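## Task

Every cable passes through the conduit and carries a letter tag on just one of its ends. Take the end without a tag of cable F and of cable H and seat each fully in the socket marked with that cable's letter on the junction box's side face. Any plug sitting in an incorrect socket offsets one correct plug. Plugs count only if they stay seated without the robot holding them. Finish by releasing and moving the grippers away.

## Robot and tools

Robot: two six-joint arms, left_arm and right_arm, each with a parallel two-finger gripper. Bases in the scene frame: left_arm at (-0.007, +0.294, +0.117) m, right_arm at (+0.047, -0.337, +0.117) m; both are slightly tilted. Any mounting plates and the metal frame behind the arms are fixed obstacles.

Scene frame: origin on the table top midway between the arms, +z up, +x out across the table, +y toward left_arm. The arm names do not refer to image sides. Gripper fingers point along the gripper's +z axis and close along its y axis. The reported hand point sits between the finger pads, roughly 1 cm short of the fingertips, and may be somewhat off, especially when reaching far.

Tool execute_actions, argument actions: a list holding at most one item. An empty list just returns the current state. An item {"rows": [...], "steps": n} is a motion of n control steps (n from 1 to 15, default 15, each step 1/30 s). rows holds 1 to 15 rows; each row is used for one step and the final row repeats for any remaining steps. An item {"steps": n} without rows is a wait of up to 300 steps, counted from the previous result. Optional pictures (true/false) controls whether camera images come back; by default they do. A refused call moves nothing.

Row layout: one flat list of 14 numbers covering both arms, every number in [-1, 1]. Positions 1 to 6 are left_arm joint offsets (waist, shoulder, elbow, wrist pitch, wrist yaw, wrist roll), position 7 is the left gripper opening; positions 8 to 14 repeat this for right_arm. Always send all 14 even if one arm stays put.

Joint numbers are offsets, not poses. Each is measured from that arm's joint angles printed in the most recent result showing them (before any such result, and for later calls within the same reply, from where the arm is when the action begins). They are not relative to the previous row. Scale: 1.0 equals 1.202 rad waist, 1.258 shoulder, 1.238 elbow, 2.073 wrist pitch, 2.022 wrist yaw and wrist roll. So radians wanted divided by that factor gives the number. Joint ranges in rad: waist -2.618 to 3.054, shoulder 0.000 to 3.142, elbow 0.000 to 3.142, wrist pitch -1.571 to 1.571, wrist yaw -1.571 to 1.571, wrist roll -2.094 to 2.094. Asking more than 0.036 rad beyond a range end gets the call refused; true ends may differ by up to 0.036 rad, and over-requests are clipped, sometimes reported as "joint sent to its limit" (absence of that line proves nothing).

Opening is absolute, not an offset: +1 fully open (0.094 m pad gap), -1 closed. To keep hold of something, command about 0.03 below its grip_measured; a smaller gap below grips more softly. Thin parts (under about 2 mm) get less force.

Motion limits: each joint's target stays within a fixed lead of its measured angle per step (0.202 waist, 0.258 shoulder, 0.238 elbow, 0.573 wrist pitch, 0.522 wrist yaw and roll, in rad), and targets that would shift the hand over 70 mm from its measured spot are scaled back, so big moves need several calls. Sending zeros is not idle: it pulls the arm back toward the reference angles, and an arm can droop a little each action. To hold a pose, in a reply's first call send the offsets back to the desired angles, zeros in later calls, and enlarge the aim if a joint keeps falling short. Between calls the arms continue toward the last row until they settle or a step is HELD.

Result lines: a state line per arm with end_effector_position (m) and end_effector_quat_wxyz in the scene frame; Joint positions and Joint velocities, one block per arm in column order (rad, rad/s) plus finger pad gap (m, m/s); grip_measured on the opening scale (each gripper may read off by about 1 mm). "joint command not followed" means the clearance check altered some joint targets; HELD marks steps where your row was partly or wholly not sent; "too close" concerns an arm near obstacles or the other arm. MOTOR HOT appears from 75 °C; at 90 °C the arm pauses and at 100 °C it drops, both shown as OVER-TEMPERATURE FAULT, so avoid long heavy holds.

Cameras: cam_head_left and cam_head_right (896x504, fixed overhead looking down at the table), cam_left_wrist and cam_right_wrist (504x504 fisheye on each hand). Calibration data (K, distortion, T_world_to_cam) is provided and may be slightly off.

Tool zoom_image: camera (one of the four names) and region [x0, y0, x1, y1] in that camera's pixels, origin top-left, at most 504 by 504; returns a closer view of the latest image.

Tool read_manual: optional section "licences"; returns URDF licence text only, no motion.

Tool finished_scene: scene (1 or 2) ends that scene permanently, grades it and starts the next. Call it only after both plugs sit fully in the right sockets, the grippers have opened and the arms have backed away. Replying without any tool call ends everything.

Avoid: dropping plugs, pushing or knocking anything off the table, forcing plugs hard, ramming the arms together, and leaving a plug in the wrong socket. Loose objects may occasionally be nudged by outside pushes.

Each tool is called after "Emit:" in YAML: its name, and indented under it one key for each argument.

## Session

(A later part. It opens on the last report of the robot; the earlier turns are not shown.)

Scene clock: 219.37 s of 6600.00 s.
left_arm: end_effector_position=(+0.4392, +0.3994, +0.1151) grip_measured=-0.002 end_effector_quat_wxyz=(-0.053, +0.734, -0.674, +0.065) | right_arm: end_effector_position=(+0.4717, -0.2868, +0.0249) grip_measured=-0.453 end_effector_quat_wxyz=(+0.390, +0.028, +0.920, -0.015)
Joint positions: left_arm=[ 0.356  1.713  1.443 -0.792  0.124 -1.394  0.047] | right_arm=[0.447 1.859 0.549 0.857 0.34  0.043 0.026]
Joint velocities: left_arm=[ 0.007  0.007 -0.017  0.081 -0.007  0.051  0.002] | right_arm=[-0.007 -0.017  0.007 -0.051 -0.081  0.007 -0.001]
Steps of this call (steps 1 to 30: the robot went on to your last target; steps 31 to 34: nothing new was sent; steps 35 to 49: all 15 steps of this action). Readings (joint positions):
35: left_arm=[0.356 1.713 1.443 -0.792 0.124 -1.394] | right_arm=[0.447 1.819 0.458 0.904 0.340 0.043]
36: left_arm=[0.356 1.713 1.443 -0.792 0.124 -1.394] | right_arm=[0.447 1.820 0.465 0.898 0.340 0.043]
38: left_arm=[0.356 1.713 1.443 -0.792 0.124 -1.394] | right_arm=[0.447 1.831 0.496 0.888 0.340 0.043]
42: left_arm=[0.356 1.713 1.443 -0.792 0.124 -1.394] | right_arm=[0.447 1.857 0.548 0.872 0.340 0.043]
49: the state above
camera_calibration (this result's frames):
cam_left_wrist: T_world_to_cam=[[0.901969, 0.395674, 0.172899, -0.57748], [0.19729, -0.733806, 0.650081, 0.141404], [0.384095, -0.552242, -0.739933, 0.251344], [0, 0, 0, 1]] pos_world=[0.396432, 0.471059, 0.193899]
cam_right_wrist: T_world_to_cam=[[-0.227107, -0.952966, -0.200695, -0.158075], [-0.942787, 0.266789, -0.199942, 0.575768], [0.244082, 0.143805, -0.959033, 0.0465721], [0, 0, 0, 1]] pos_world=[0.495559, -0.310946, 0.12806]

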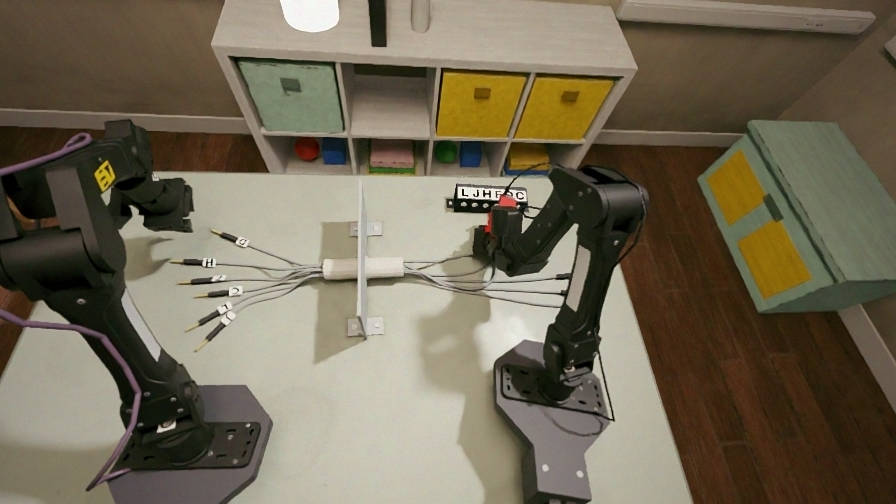

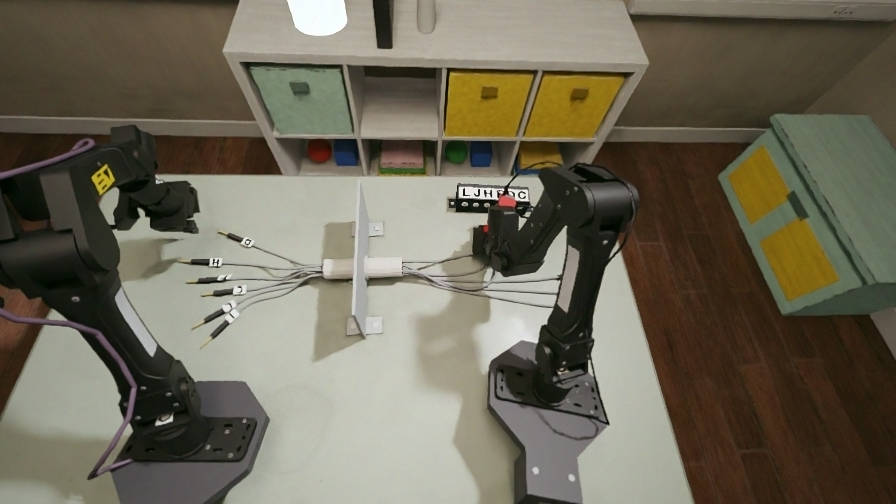

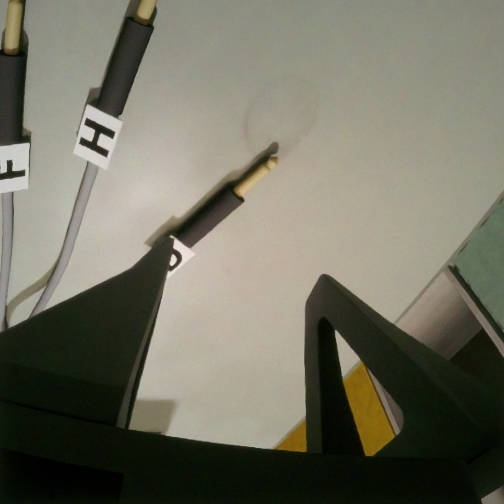

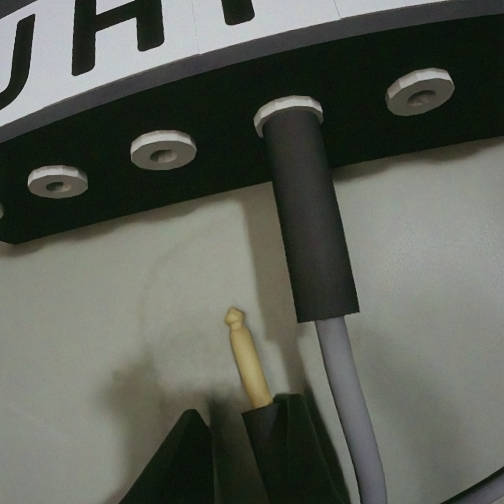

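Emit:
execute_actions:
  actions:
    - {"rows":[[0,0,0,0,0,0,0,-0.01,-0.03,-0.02,0.01,0,0,-0.35],[0,0,0,0,0,0,0,-0.013,-0.03,-0.03,0.015,0,0,-0.35],[0,0,0,0,0,0,0,-0.013,-0.03,-0.038,0.02,0,0,-0.35],[0,0,0,0,0,0,0,-0.013,-0.03,-0.038,0.024,0,0,-0.35]],"steps":12}

Scene clock: 221.43 s of 6600.00 s.
left_arm: end_effector_position=(+0.4392, +0.3993, +0.1151) grip_measured=-0.002 end_effector_quat_wxyz=(-0.052, +0.734, -0.674, +0.066) | right_arm: end_effector_position=(+0.4667, -0.2882, +0.0263) grip_measured=-0.353 end_effector_quat_wxyz=(+0.394, +0.029, +0.919, -0.014)
Joint positions: left_arm=[ 0.356  1.713  1.443 -0.792  0.125 -1.394  0.047] | right_arm=[0.447 1.852 0.522 0.886 0.34  0.043 0.03 ]
Joint velocities: left_arm=[ 0.017  0.012 -0.027 -0.051 -0.037  0.022 -0.001] | right_arm=[-0.007  0.002 -0.012 -0.007  0.066 -0.081 -0.   ]
Steps of this call (steps 1 to 15: the robot went on to your last target; steps 16 to 50: nothing new was sent; steps 51 to 62: all 12 steps of this action). Readings (joint positions):
51: left_arm=[0.356 1.713 1.443 -0.792 0.125 -1.394] | right_arm=[0.447 1.859 0.549 0.855 0.340 0.043]
52: left_arm=[0.356 1.713 1.443 -0.792 0.125 -1.394] | right_arm=[0.447 1.859 0.547 0.858 0.340 0.043]
54: left_arm=[0.356 1.713 1.443 -0.792 0.125 -1.394] | right_arm=[0.447 1.855 0.535 0.870 0.340 0.043]
58: left_arm=[0.356 1.713 1.443 -0.792 0.125 -1.394] | right_arm=[0.447 1.852 0.522 0.881 0.340 0.043]
62: the state above
camera_calibration (this result's frames):
cam_left_wrist: T_world_to_cam=[[0.901982, 0.395691, 0.172791, -0.577461], [0.197072, -0.733357, 0.650653, 0.141147], [0.384175, -0.552825, -0.739455, 0.251406], [0, 0, 0, 1]] pos_world=[0.396459, 0.470991, 0.193846]
cam_right_wrist: T_world_to_cam=[[-0.2268, -0.952244, -0.204435, -0.160045], [-0.94078, 0.268504, -0.206974, 0.571371], [0.251982, 0.145387, -0.956749, 0.0460849], [0, 0, 0, 1]] pos_world=[0.489624, -0.312517, 0.129632]

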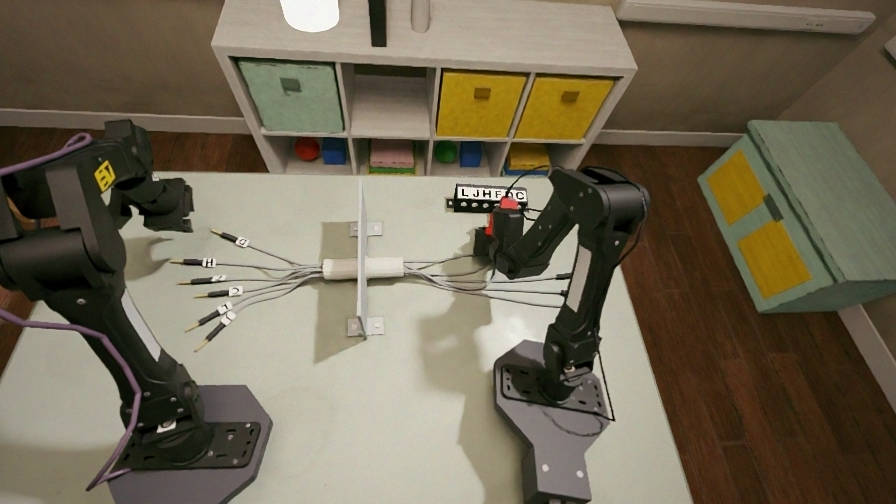

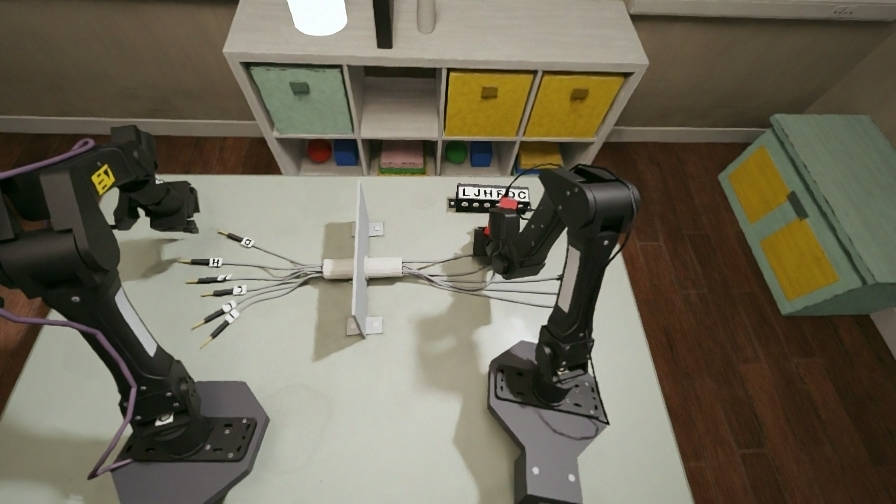

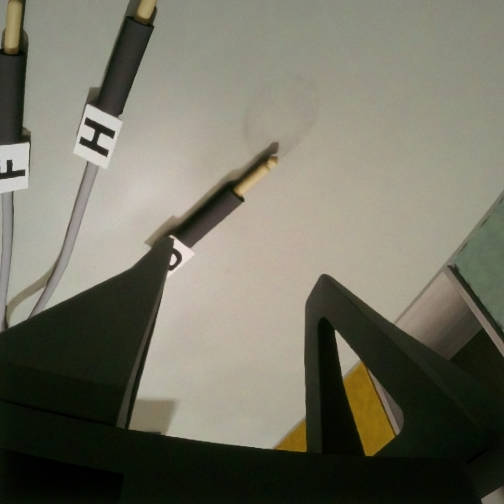

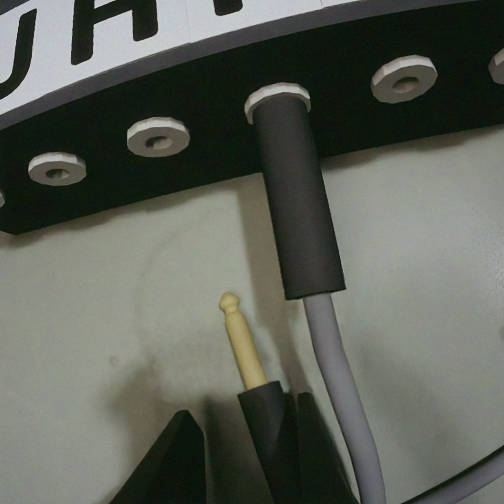

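Emit:
execute_actions:
  actions:
    - {"rows":[[0,0,0,0,0,0,0,-0.02,0.0,0,0,0,0,-0.38],[0,0,0,0,0,0,0,-0.02,0.0,0,0,0,0,-0.38],[0,0,0,0,0,0,0,-0.02,0.0,0,0,0,0,-0.38],[0,0,0,0,0,0,0,-0.02,0.028,0,0,0,0,-0.38],[0,0,0,0,0,0,0,-0.02,0.028,0,0,0,0,-0.38],[0,0,0,0,0,0,0,-0.02,0.028,0,0,0,0,-0.38],[0,0,0,0,0,0,0,-0.02,0.028,0,0,0,0,-0.38],[0,0,0,0,0,0,0,-0.02,0.028,0,0,0,0,-0.6],[0,0,0,0,0,0,0,-0.02,0.028,0,0,0,0,-0.7],[0,0,0,0,0,0,0,-0.02,0.028,0,0,0,0,-0.81]],"steps":15}

Scene clock: 222.87 s of 6600.00 s.
left_arm: end_effector_position=(+0.4393, +0.3991, +0.1151) grip_measured=-0.002 end_effector_quat_wxyz=(-0.052, +0.734, -0.674, +0.066) | right_arm: end_effector_position=(+0.4641, -0.2925, +0.0195) grip_measured=-0.761 end_effector_quat_wxyz=(+0.387, +0.032, +0.921, -0.019)
Joint positions: left_arm=[ 0.356  1.713  1.443 -0.792  0.126 -1.394  0.047] | right_arm=[0.435 1.872 0.522 0.892 0.339 0.043 0.011]
Joint velocities: left_arm=[ 0.017 -0.012 -0.002  0.022  0.007 -0.007  0.001] | right_arm=[-0.012  0.002  0.002 -0.007  0.051  0.007 -0.001]
Steps of this call (steps 1 to 15: the robot went on to your last target; steps 16 to 28: nothing new was sent; steps 29 to 43: all 15 steps of this action). Readings (joint positions):
29: left_arm=[0.356 1.713 1.443 -0.792 0.126 -1.394] | right_arm=[0.446 1.852 0.522 0.890 0.340 0.043]
30: left_arm=[0.356 1.713 1.443 -0.792 0.126 -1.394] | right_arm=[0.443 1.852 0.522 0.890 0.339 0.043]
32: left_arm=[0.356 1.713 1.443 -0.792 0.126 -1.394] | right_arm=[0.437 1.854 0.522 0.890 0.339 0.043]
36: left_arm=[0.356 1.713 1.443 -0.792 0.126 -1.394] | right_arm=[0.435 1.871 0.522 0.891 0.339 0.043]
43: the state above
camera_calibration (this result's frames):
cam_left_wrist: T_world_to_cam=[[0.902002, 0.395716, 0.172629, -0.577432], [0.196745, -0.732683, 0.651511, 0.140761], [0.384296, -0.553701, -0.738737, 0.251499], [0, 0, 0, 1]] pos_world=[0.396501, 0.470887, 0.193766]
cam_right_wrist: T_world_to_cam=[[-0.237277, -0.951597, -0.195351, -0.161297], [-0.941576, 0.274765, -0.194782, 0.570667], [0.239029, 0.13772, -0.961196, 0.0447221], [0, 0, 0, 1]] pos_world=[0.488364, -0.316448, 0.122633]

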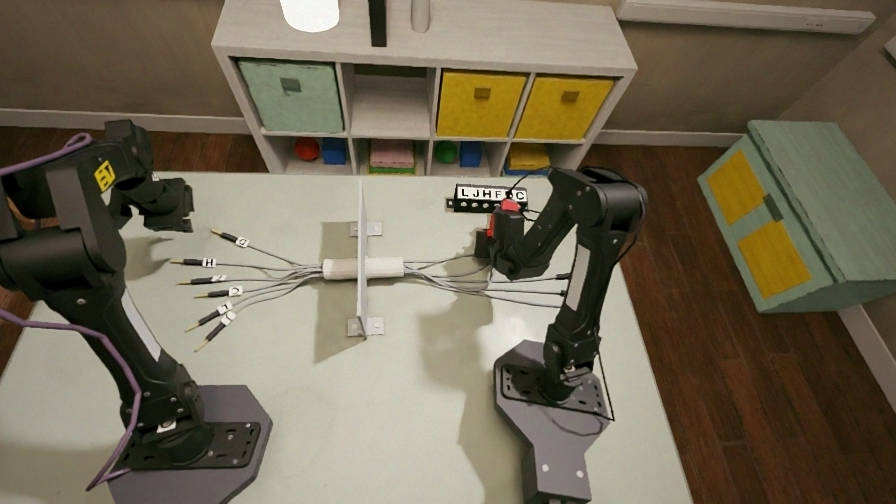

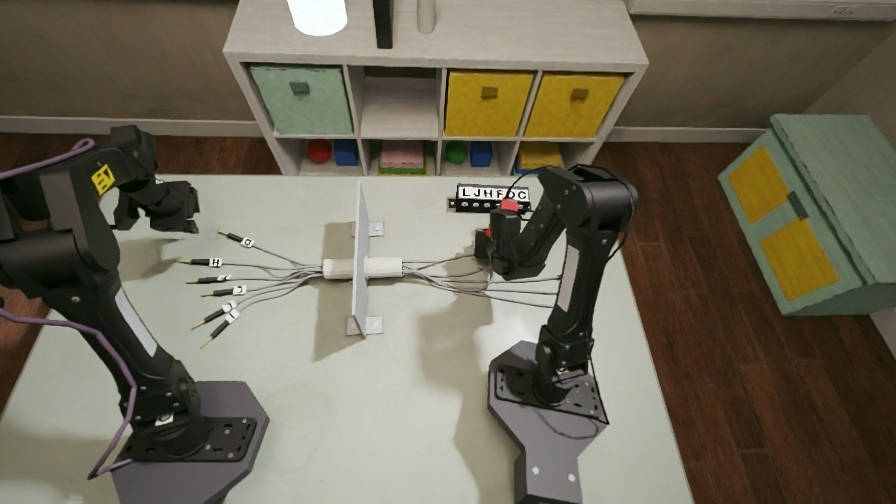

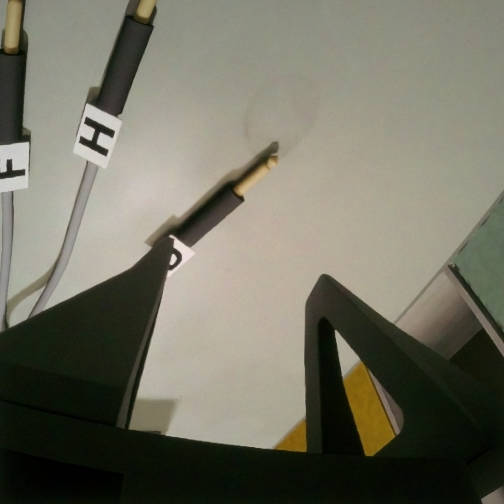

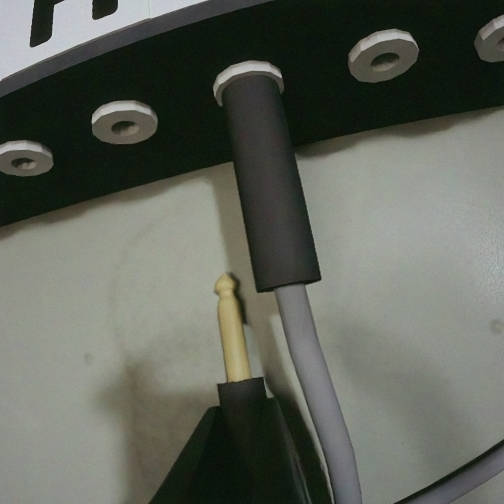

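Emit:
execute_actions:
  actions:
    - {"rows":[[0,0,0,0,0,0,0,0,-0.04,0,-0.01,0,0,-0.81],[0,0,0,0,0,0,0,0,-0.06,0,-0.02,0,0,-0.81],[0,0,0,0,0,0,0,0,-0.08,0.02,-0.035,0,0,-0.81],[0,0,0,0,0,0,0,0,-0.096,0.045,-0.05,0,0,-0.81],[0,0,0,0,0,0,0,0,-0.096,0.07,-0.065,0,0,-0.81],[0,0,0,0,0,0,0,0,-0.096,0.09,-0.08,0,0,-0.81],[0,0,0,0,0,0,0,0,-0.096,0.111,-0.097,0,0,-0.81]],"steps":15}

Scene clock: 224.87 s of 6600.00 s.
left_arm: end_effector_position=(+0.4393, +0.3990, +0.1151) grip_measured=-0.002 end_effector_quat_wxyz=(-0.052, +0.734, -0.674, +0.067) | right_arm: end_effector_position=(+0.4960, -0.2917, +0.0486) grip_measured=-0.761 end_effector_quat_wxyz=(+0.396, +0.034, +0.918, -0.017)
Joint positions: left_arm=[ 0.356  1.713  1.443 -0.792  0.127 -1.394  0.047] | right_arm=[0.435 1.778 0.631 0.71  0.338 0.043 0.011]
Joint velocities: left_arm=[-0.007 -0.012 -0.002 -0.051 -0.037  0.037 -0.001] | right_arm=[-0.007 -0.007 -0.002 -0.081  0.051 -0.037  0.001]
Steps of this call (steps 1 to 15: the robot went on to your last target; steps 16 to 45: nothing new was sent; steps 46 to 60: all 15 steps of this action). Readings (joint positions):
46: left_arm=[0.356 1.713 1.443 -0.792 0.126 -1.394] | right_arm=[0.435 1.870 0.522 0.891 0.339 0.043]
47: left_arm=[0.356 1.713 1.443 -0.792 0.126 -1.394] | right_arm=[0.435 1.863 0.522 0.883 0.339 0.043]
49: left_arm=[0.356 1.713 1.443 -0.792 0.127 -1.394] | right_arm=[0.435 1.831 0.524 0.849 0.339 0.043]
53: left_arm=[0.356 1.713 1.443 -0.792 0.127 -1.394] | right_arm=[0.435 1.786 0.604 0.768 0.339 0.043]
60: the state above
camera_calibration (this result's frames):
cam_left_wrist: T_world_to_cam=[[0.902016, 0.395732, 0.172521, -0.577413], [0.196526, -0.732234, 0.652082, 0.140503], [0.384376, -0.554284, -0.738258, 0.251561], [0, 0, 0, 1]] pos_world=[0.396529, 0.470818, 0.193713]
cam_right_wrist: T_world_to_cam=[[-0.236616, -0.949928, -0.204084, -0.14671], [-0.936787, 0.278773, -0.21146, 0.605782], [0.257765, 0.141149, -0.955842, 0.0563986], [0, 0, 0, 1]] pos_world=[0.518237, -0.3162, 0.152066]

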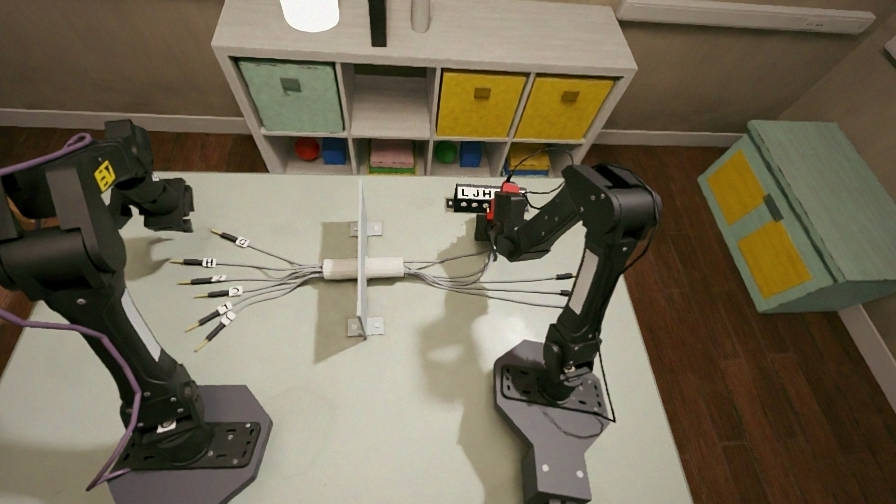

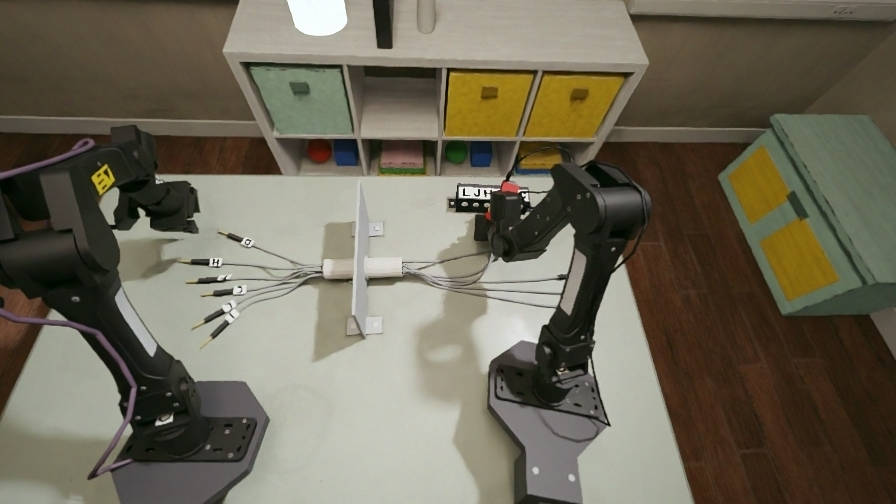

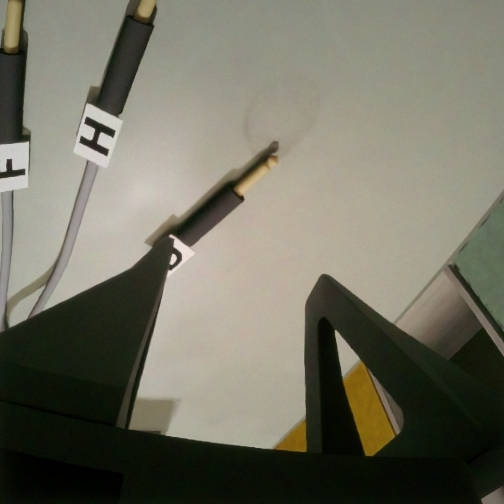

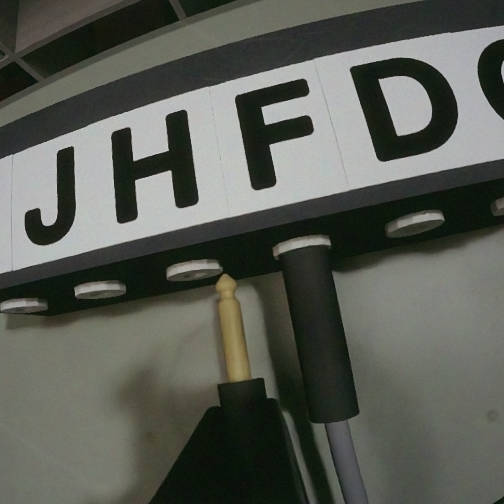

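Emit:
execute_actions:
  actions:
    - {"rows":[[0,0,0,0,0,0,0,0,-0.02,-0.036,0,0,0,-0.81],[0,0,0,0,0,0,0,0,-0.03,-0.036,-0.005,0,0,-0.81],[0,0,0,0,0,0,0,0,-0.04,-0.036,-0.01,0,0,-0.81],[0,0,0,0,0,0,0,0.008,-0.05,-0.036,-0.016,0,0,-0.81],[0,0,0,0,0,0,0,0.014,-0.056,-0.036,-0.022,0,0,-0.81],[0,0,0,0,0,0,0,0.02,-0.056,-0.036,-0.022,0,0,-0.81]],"steps":15}

Scene clock: 227.87 s of 6600.00 s.
left_arm: end_effector_position=(+0.4393, +0.3988, +0.1151) grip_measured=-0.002 end_effector_quat_wxyz=(-0.052, +0.734, -0.674, +0.067) | right_arm: end_effector_position=(+0.4848, -0.2914, +0.0504) grip_measured=-0.761 end_effector_quat_wxyz=(+0.385, +0.028, +0.922, -0.016)
Joint positions: left_arm=[ 0.356  1.713  1.443 -0.792  0.128 -1.394  0.047] | right_arm=[0.441 1.738 0.601 0.674 0.338 0.043 0.011]
Joint velocities: left_arm=[-0.002 -0.002 -0.007 -0.007  0.022  0.037  0.001] | right_arm=[ 0.007 -0.007  0.007 -0.037 -0.007 -0.022  0.   ]
Steps of this call (steps 1 to 30: the robot went on to your last target; steps 31 to 75: nothing new was sent; steps 76 to 90: all 15 steps of this action). Readings (joint positions):
76: left_arm=[0.356 1.713 1.443 -0.792 0.127 -1.394] | right_arm=[0.435 1.778 0.628 0.700 0.338 0.043]
77: left_arm=[0.356 1.713 1.443 -0.792 0.127 -1.394] | right_arm=[0.435 1.776 0.623 0.702 0.338 0.043]
79: left_arm=[0.356 1.713 1.443 -0.792 0.128 -1.394] | right_arm=[0.435 1.768 0.609 0.696 0.338 0.043]
83: left_arm=[0.356 1.713 1.443 -0.792 0.128 -1.394] | right_arm=[0.436 1.744 0.601 0.677 0.338 0.043]
90: the state above
camera_calibration (this result's frames):
cam_left_wrist: T_world_to_cam=[[0.902029, 0.395748, 0.172414, -0.577393], [0.196308, -0.731783, 0.652653, 0.140246], [0.384456, -0.554866, -0.737779, 0.251623], [0, 0, 0, 1]] pos_world=[0.396556, 0.470749, 0.19366]
cam_right_wrist: T_world_to_cam=[[-0.230825, -0.953146, -0.195529, -0.152894], [-0.944668, 0.26767, -0.189617, 0.595091], [0.23307, 0.140942, -0.962192, 0.0731327], [0, 0, 0, 1]] pos_world=[0.509826, -0.315326, 0.153312]

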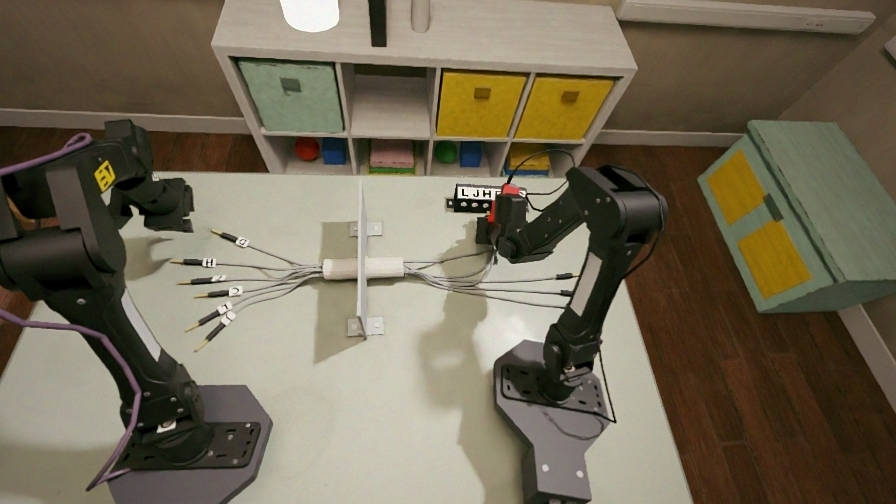

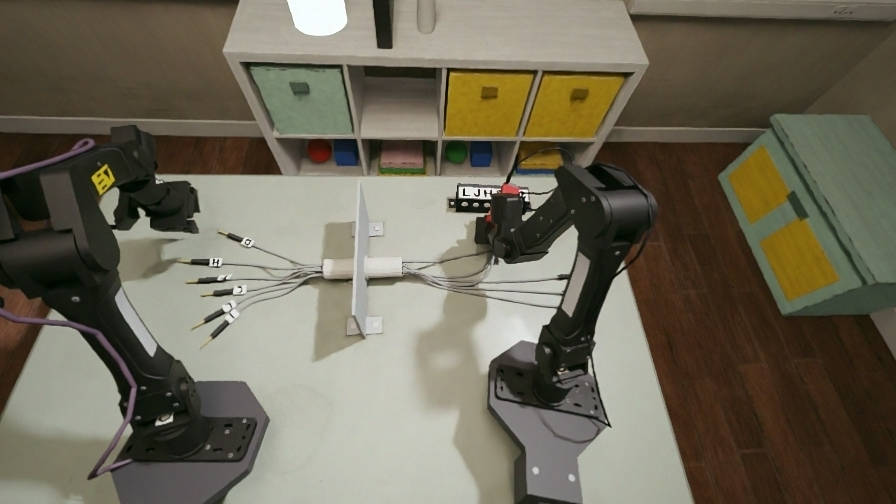

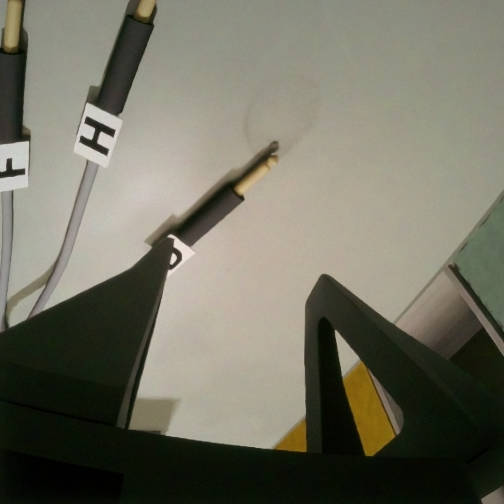

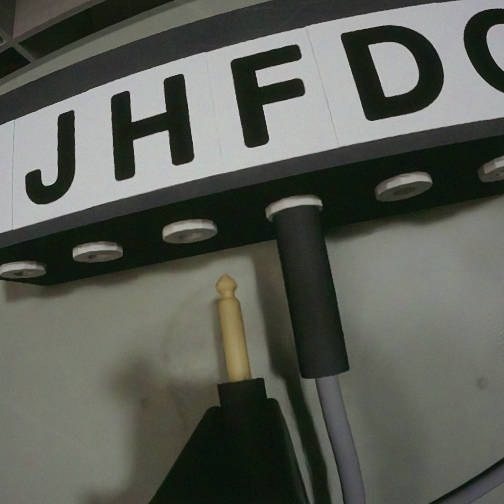

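Emit:
execute_actions:
  actions:
    - {"rows":[[0,0,0,0,0,0,0,0.008,-0.02,0.03,-0.005,0,0,-0.81],[0,0,0,0,0,0,0,0.012,-0.022,0.045,-0.015,0,0,-0.81],[0,0,0,0,0,0,0,0.012,-0.022,0.06,-0.025,0,0,-0.81]],"steps":12}

Emit:
zoom_image:
  camera: "cam_right_wrist"
  region: [140,200,320,330]

Scene clock: 230.00 s of 6600.00 s.
left_arm: end_effector_position=(+0.4394, +0.3987, +0.1151) grip_measured=-0.002 end_effector_quat_wxyz=(-0.051, +0.734, -0.674, +0.067) | right_arm: end_effector_position=(+0.4957, -0.2902, +0.0553) grip_measured=-0.761 end_effector_quat_wxyz=(+0.386, +0.029, +0.922, -0.016)
Joint positions: left_arm=[ 0.356  1.713  1.443 -0.792  0.129 -1.394  0.047] | right_arm=[0.441 1.737 0.645 0.632 0.338 0.043 0.011]
Joint velocities: left_arm=[ 0.007 -0.027  0.002 -0.022  0.007  0.022 -0.   ] | right_arm=[ 0.017 -0.002  0.027 -0.066 -0.022  0.022 -0.001]
Steps of this call (steps 1 to 15: the robot went on to your last target; steps 16 to 52: nothing new was sent; steps 53 to 64: all 12 steps of this action). Readings (joint positions):
53: left_arm=[0.356 1.713 1.443 -0.792 0.128 -1.394] | right_arm=[0.441 1.738 0.601 0.672 0.338 0.043]
54: left_arm=[0.356 1.713 1.443 -0.792 0.128 -1.394] | right_arm=[0.441 1.738 0.604 0.668 0.338 0.043]
56: left_arm=[0.356 1.713 1.443 -0.792 0.128 -1.394] | right_arm=[0.441 1.738 0.623 0.646 0.338 0.043]
60: left_arm=[0.356 1.713 1.443 -0.792 0.128 -1.394] | right_arm=[0.441 1.737 0.645 0.635 0.338 0.043]
64: the state above
camera_calibration (this result's frames):
cam_left_wrist: T_world_to_cam=[[0.902043, 0.395764, 0.172306, -0.577374], [0.19609, -0.731333, 0.653224, 0.139989], [0.384535, -0.555449, -0.737299, 0.251685], [0, 0, 0, 1]] pos_world=[0.396584, 0.47068, 0.193607]
cam_right_wrist: T_world_to_cam=[[-0.230822, -0.952887, -0.196795, -0.148059], [-0.943949, 0.268354, -0.192216, 0.605921], [0.23597, 0.141397, -0.961418, 0.073844], [0, 0, 0, 1]] pos_world=[0.520358, -0.314126, 0.158325]

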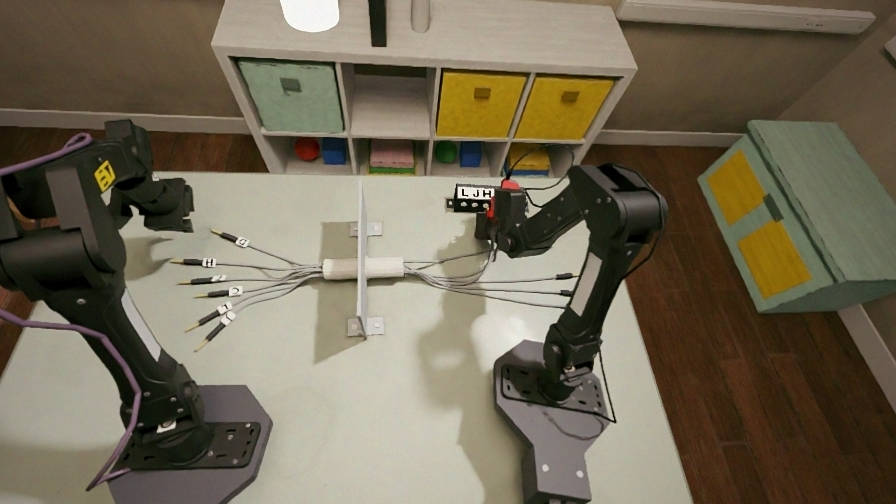

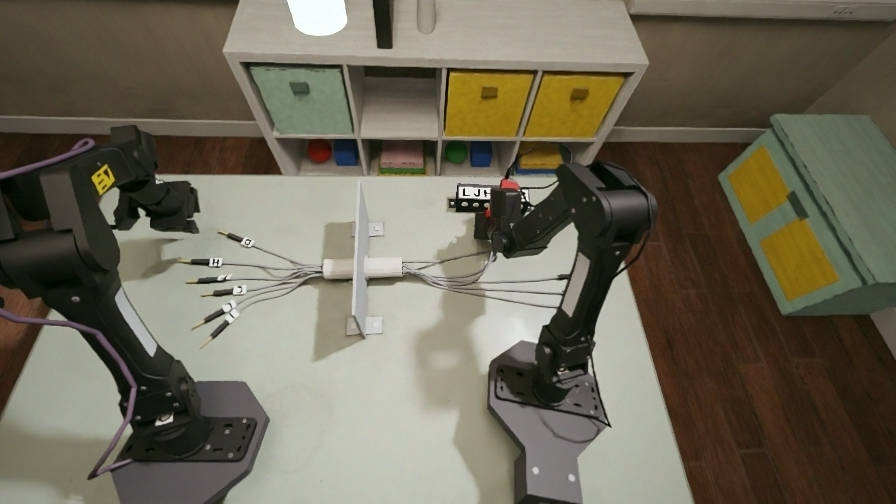

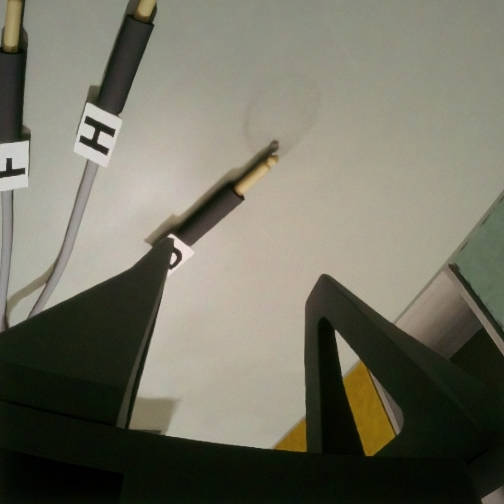

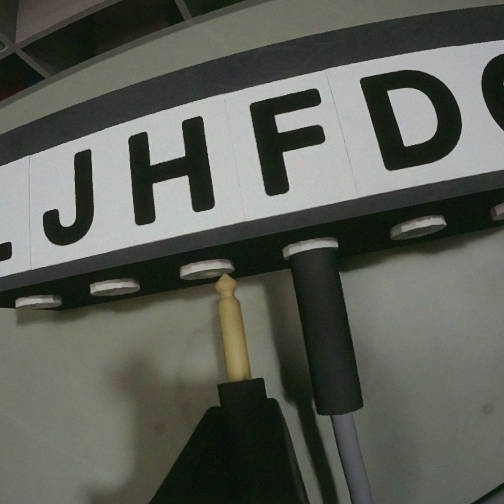

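Region (140, 200, 320, 330) of cam_right_wrist's 504x504 image, scaled by 2.800, with more detail than that image has.

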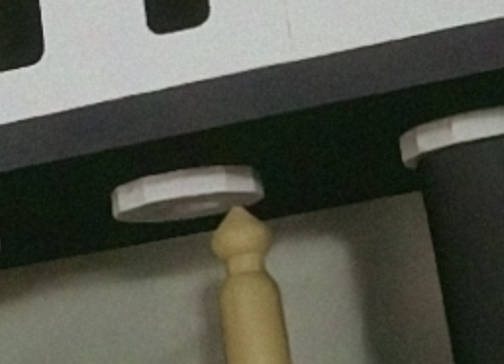

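Emit:
execute_actions:
  actions:
    - {"rows":[[0,0,0,0,0,0,0,0.018,0,0,0,0,0,-0.81]],"steps":10}

Emit:
zoom_image:
  camera: "cam_right_wrist"
  region: [140,200,320,330]

Scene clock: 231.37 s of 6600.00 s.
left_arm: end_effector_position=(+0.4394, +0.3986, +0.1151) grip_measured=-0.002 end_effector_quat_wxyz=(-0.051, +0.734, -0.674, +0.067) | right_arm: end_effector_position=(+0.4952, -0.2902, +0.0549) grip_measured=-0.761 end_effector_quat_wxyz=(+0.385, +0.028, +0.922, -0.016)
Joint positions: left_arm=[ 0.356  1.713  1.443 -0.792  0.129 -1.394  0.047] | right_arm=[0.441 1.737 0.645 0.629 0.338 0.043 0.011]
Joint velocities: left_arm=[ 0.017 -0.012 -0.002 -0.081 -0.081 -0.037 -0.002] | right_arm=[-0.012 -0.017  0.017  0.022 -0.022 -0.095 -0.   ]
Steps of this call (steps 1 to 15: the robot went on to your last target; steps 16 to 31: nothing new was sent; steps 32 to 41: all 10 steps of this action). Readings (joint positions):
32: left_arm=[0.356 1.713 1.443 -0.792 0.129 -1.394] | right_arm=[0.441 1.737 0.645 0.629 0.338 0.043]
33: left_arm=[0.356 1.713 1.443 -0.792 0.129 -1.394] | right_arm=[0.441 1.737 0.645 0.629 0.338 0.043]
35: left_arm=[0.356 1.713 1.443 -0.792 0.129 -1.394] | right_arm=[0.441 1.737 0.645 0.629 0.338 0.043]
39: left_arm=[0.356 1.713 1.443 -0.792 0.129 -1.394] | right_arm=[0.441 1.737 0.645 0.629 0.338 0.043]
41: the state above
camera_calibration (this result's frames):
cam_left_wrist: T_world_to_cam=[[0.902056, 0.395781, 0.172198, -0.577355], [0.195871, -0.730882, 0.653794, 0.139731], [0.384615, -0.55603, -0.736818, 0.251746], [0, 0, 0, 1]] pos_world=[0.396612, 0.470611, 0.193555]
cam_right_wrist: T_world_to_cam=[[-0.230825, -0.953114, -0.195687, -0.148379], [-0.944579, 0.267756, -0.189942, 0.605425], [0.233433, 0.140999, -0.962096, 0.0746938], [0, 0, 0, 1]] pos_world=[0.520186, -0.31406, 0.157822]

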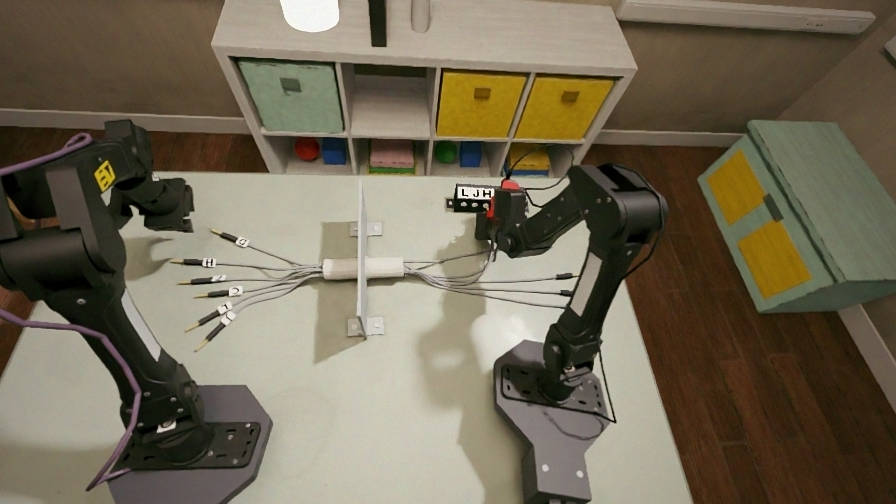

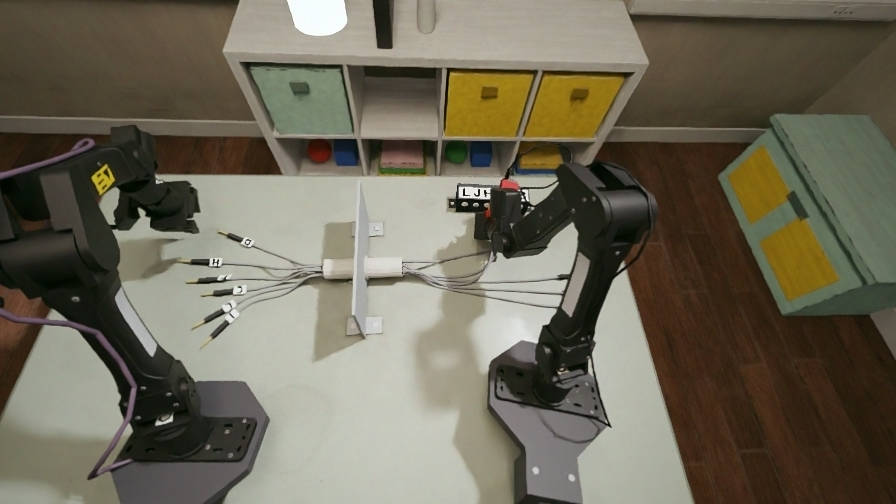

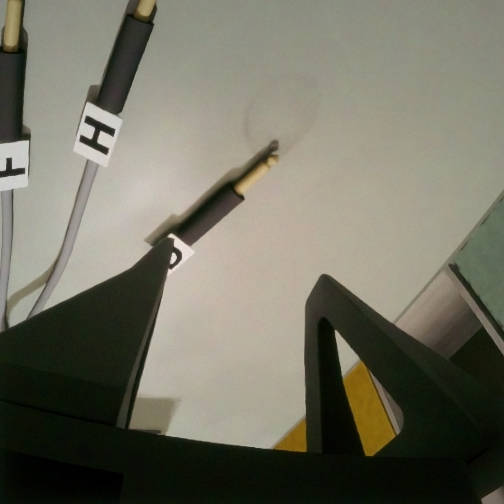

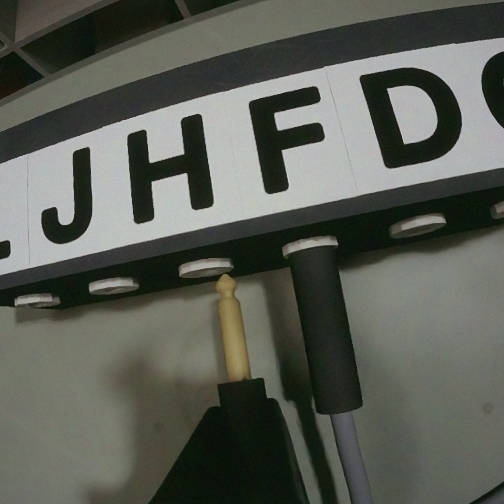

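Region (140, 200, 320, 330) of cam_right_wrist's 504x504 image, scaled by 2.800, with more detail than that image has.

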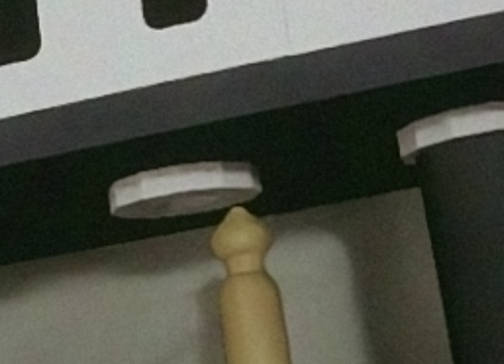

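No move; larger command (cable tension probably).

Emit:
execute_actions:
  actions:
    - {"rows":[[0,0,0,0,0,0,0,0.027,0,0,0.006,0,0,-0.81]],"steps":10}

Emit:
zoom_image:
  camera: "cam_right_wrist"
  region: [140,200,320,330]

Scene clock: 232.13 s of 6600.00 s.
left_arm: end_effector_position=(+0.4394, +0.3985, +0.1151) grip_measured=-0.002 end_effector_quat_wxyz=(-0.051, +0.734, -0.674, +0.068) | right_arm: end_effector_position=(+0.4946, -0.2832, +0.0560) grip_measured=-0.761 end_effector_quat_wxyz=(+0.386, +0.022, +0.922, -0.011)
Joint positions: left_arm=[ 0.356  1.713  1.443 -0.792  0.13  -1.394  0.047] | right_arm=[0.457 1.737 0.645 0.629 0.339 0.043 0.011]
Joint velocities: left_arm=[ 0.022 -0.012  0.002 -0.007  0.022 -0.037 -0.   ] | right_arm=[-0.007 -0.022  0.002  0.022 -0.11  -0.007 -0.002]
Steps of this call (steps 1 to 13: the robot went on to your last target; steps 14 to 23: all 10 steps of this action). Readings (joint positions):
14: left_arm=[0.356 1.713 1.443 -0.792 0.129 -1.394] | right_arm=[0.443 1.737 0.645 0.629 0.339 0.043]
15: left_arm=[0.356 1.713 1.443 -0.792 0.129 -1.394] | right_arm=[0.445 1.737 0.645 0.629 0.339 0.043]
17: left_arm=[0.356 1.713 1.443 -0.792 0.130 -1.394] | right_arm=[0.453 1.737 0.645 0.629 0.339 0.043]
21: left_arm=[0.356 1.713 1.443 -0.792 0.130 -1.394] | right_arm=[0.457 1.737 0.645 0.629 0.339 0.043]
23: the state above
camera_calibration (this result's frames):
cam_left_wrist: T_world_to_cam=[[0.902063, 0.395789, 0.172144, -0.577345], [0.195762, -0.730656, 0.654079, 0.139603], [0.384655, -0.556321, -0.736578, 0.251776], [0, 0, 0, 1]] pos_world=[0.396626, 0.470577, 0.193528]
cam_right_wrist: T_world_to_cam=[[-0.216362, -0.955428, -0.200859, -0.149174], [-0.948056, 0.254744, -0.190513, 0.601242], [0.233189, 0.149206, -0.960917, 0.0773403], [0, 0, 0, 1]] pos_world=[0.519701, -0.307228, 0.158899]

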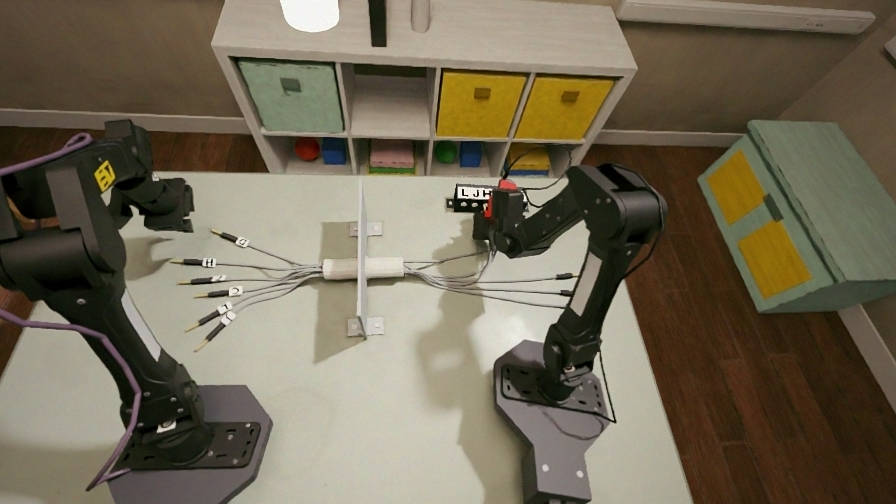

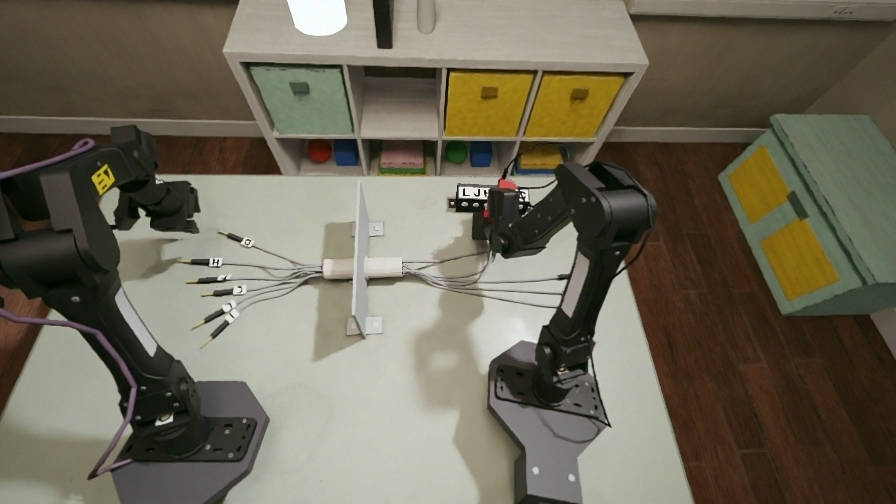

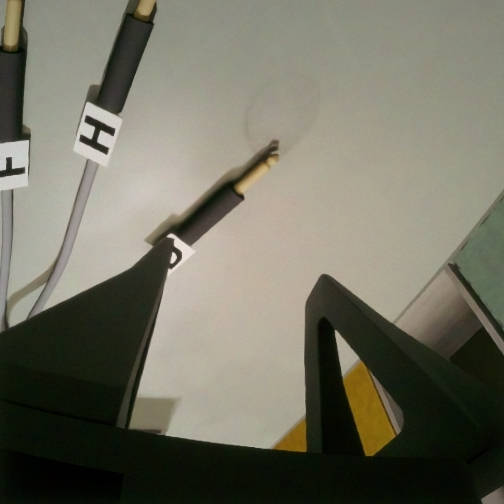

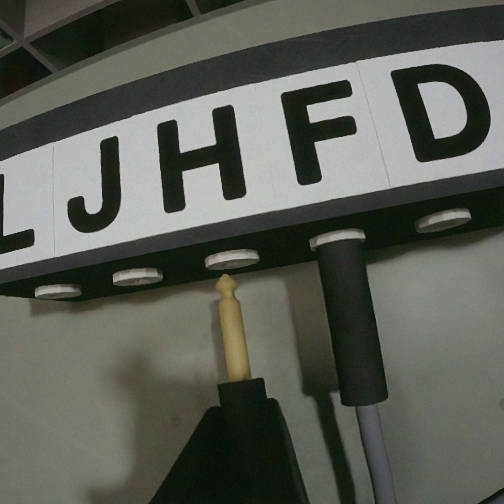

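Region (140, 200, 320, 330) of cam_right_wrist's 504x504 image, scaled by 2.800, with more detail than that image has.

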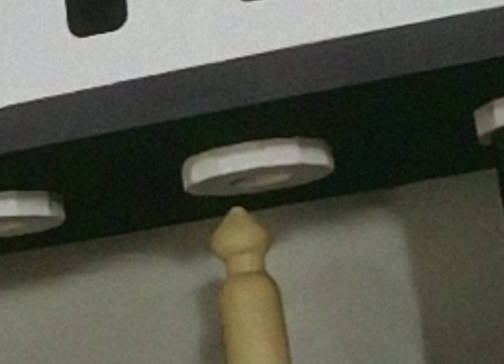

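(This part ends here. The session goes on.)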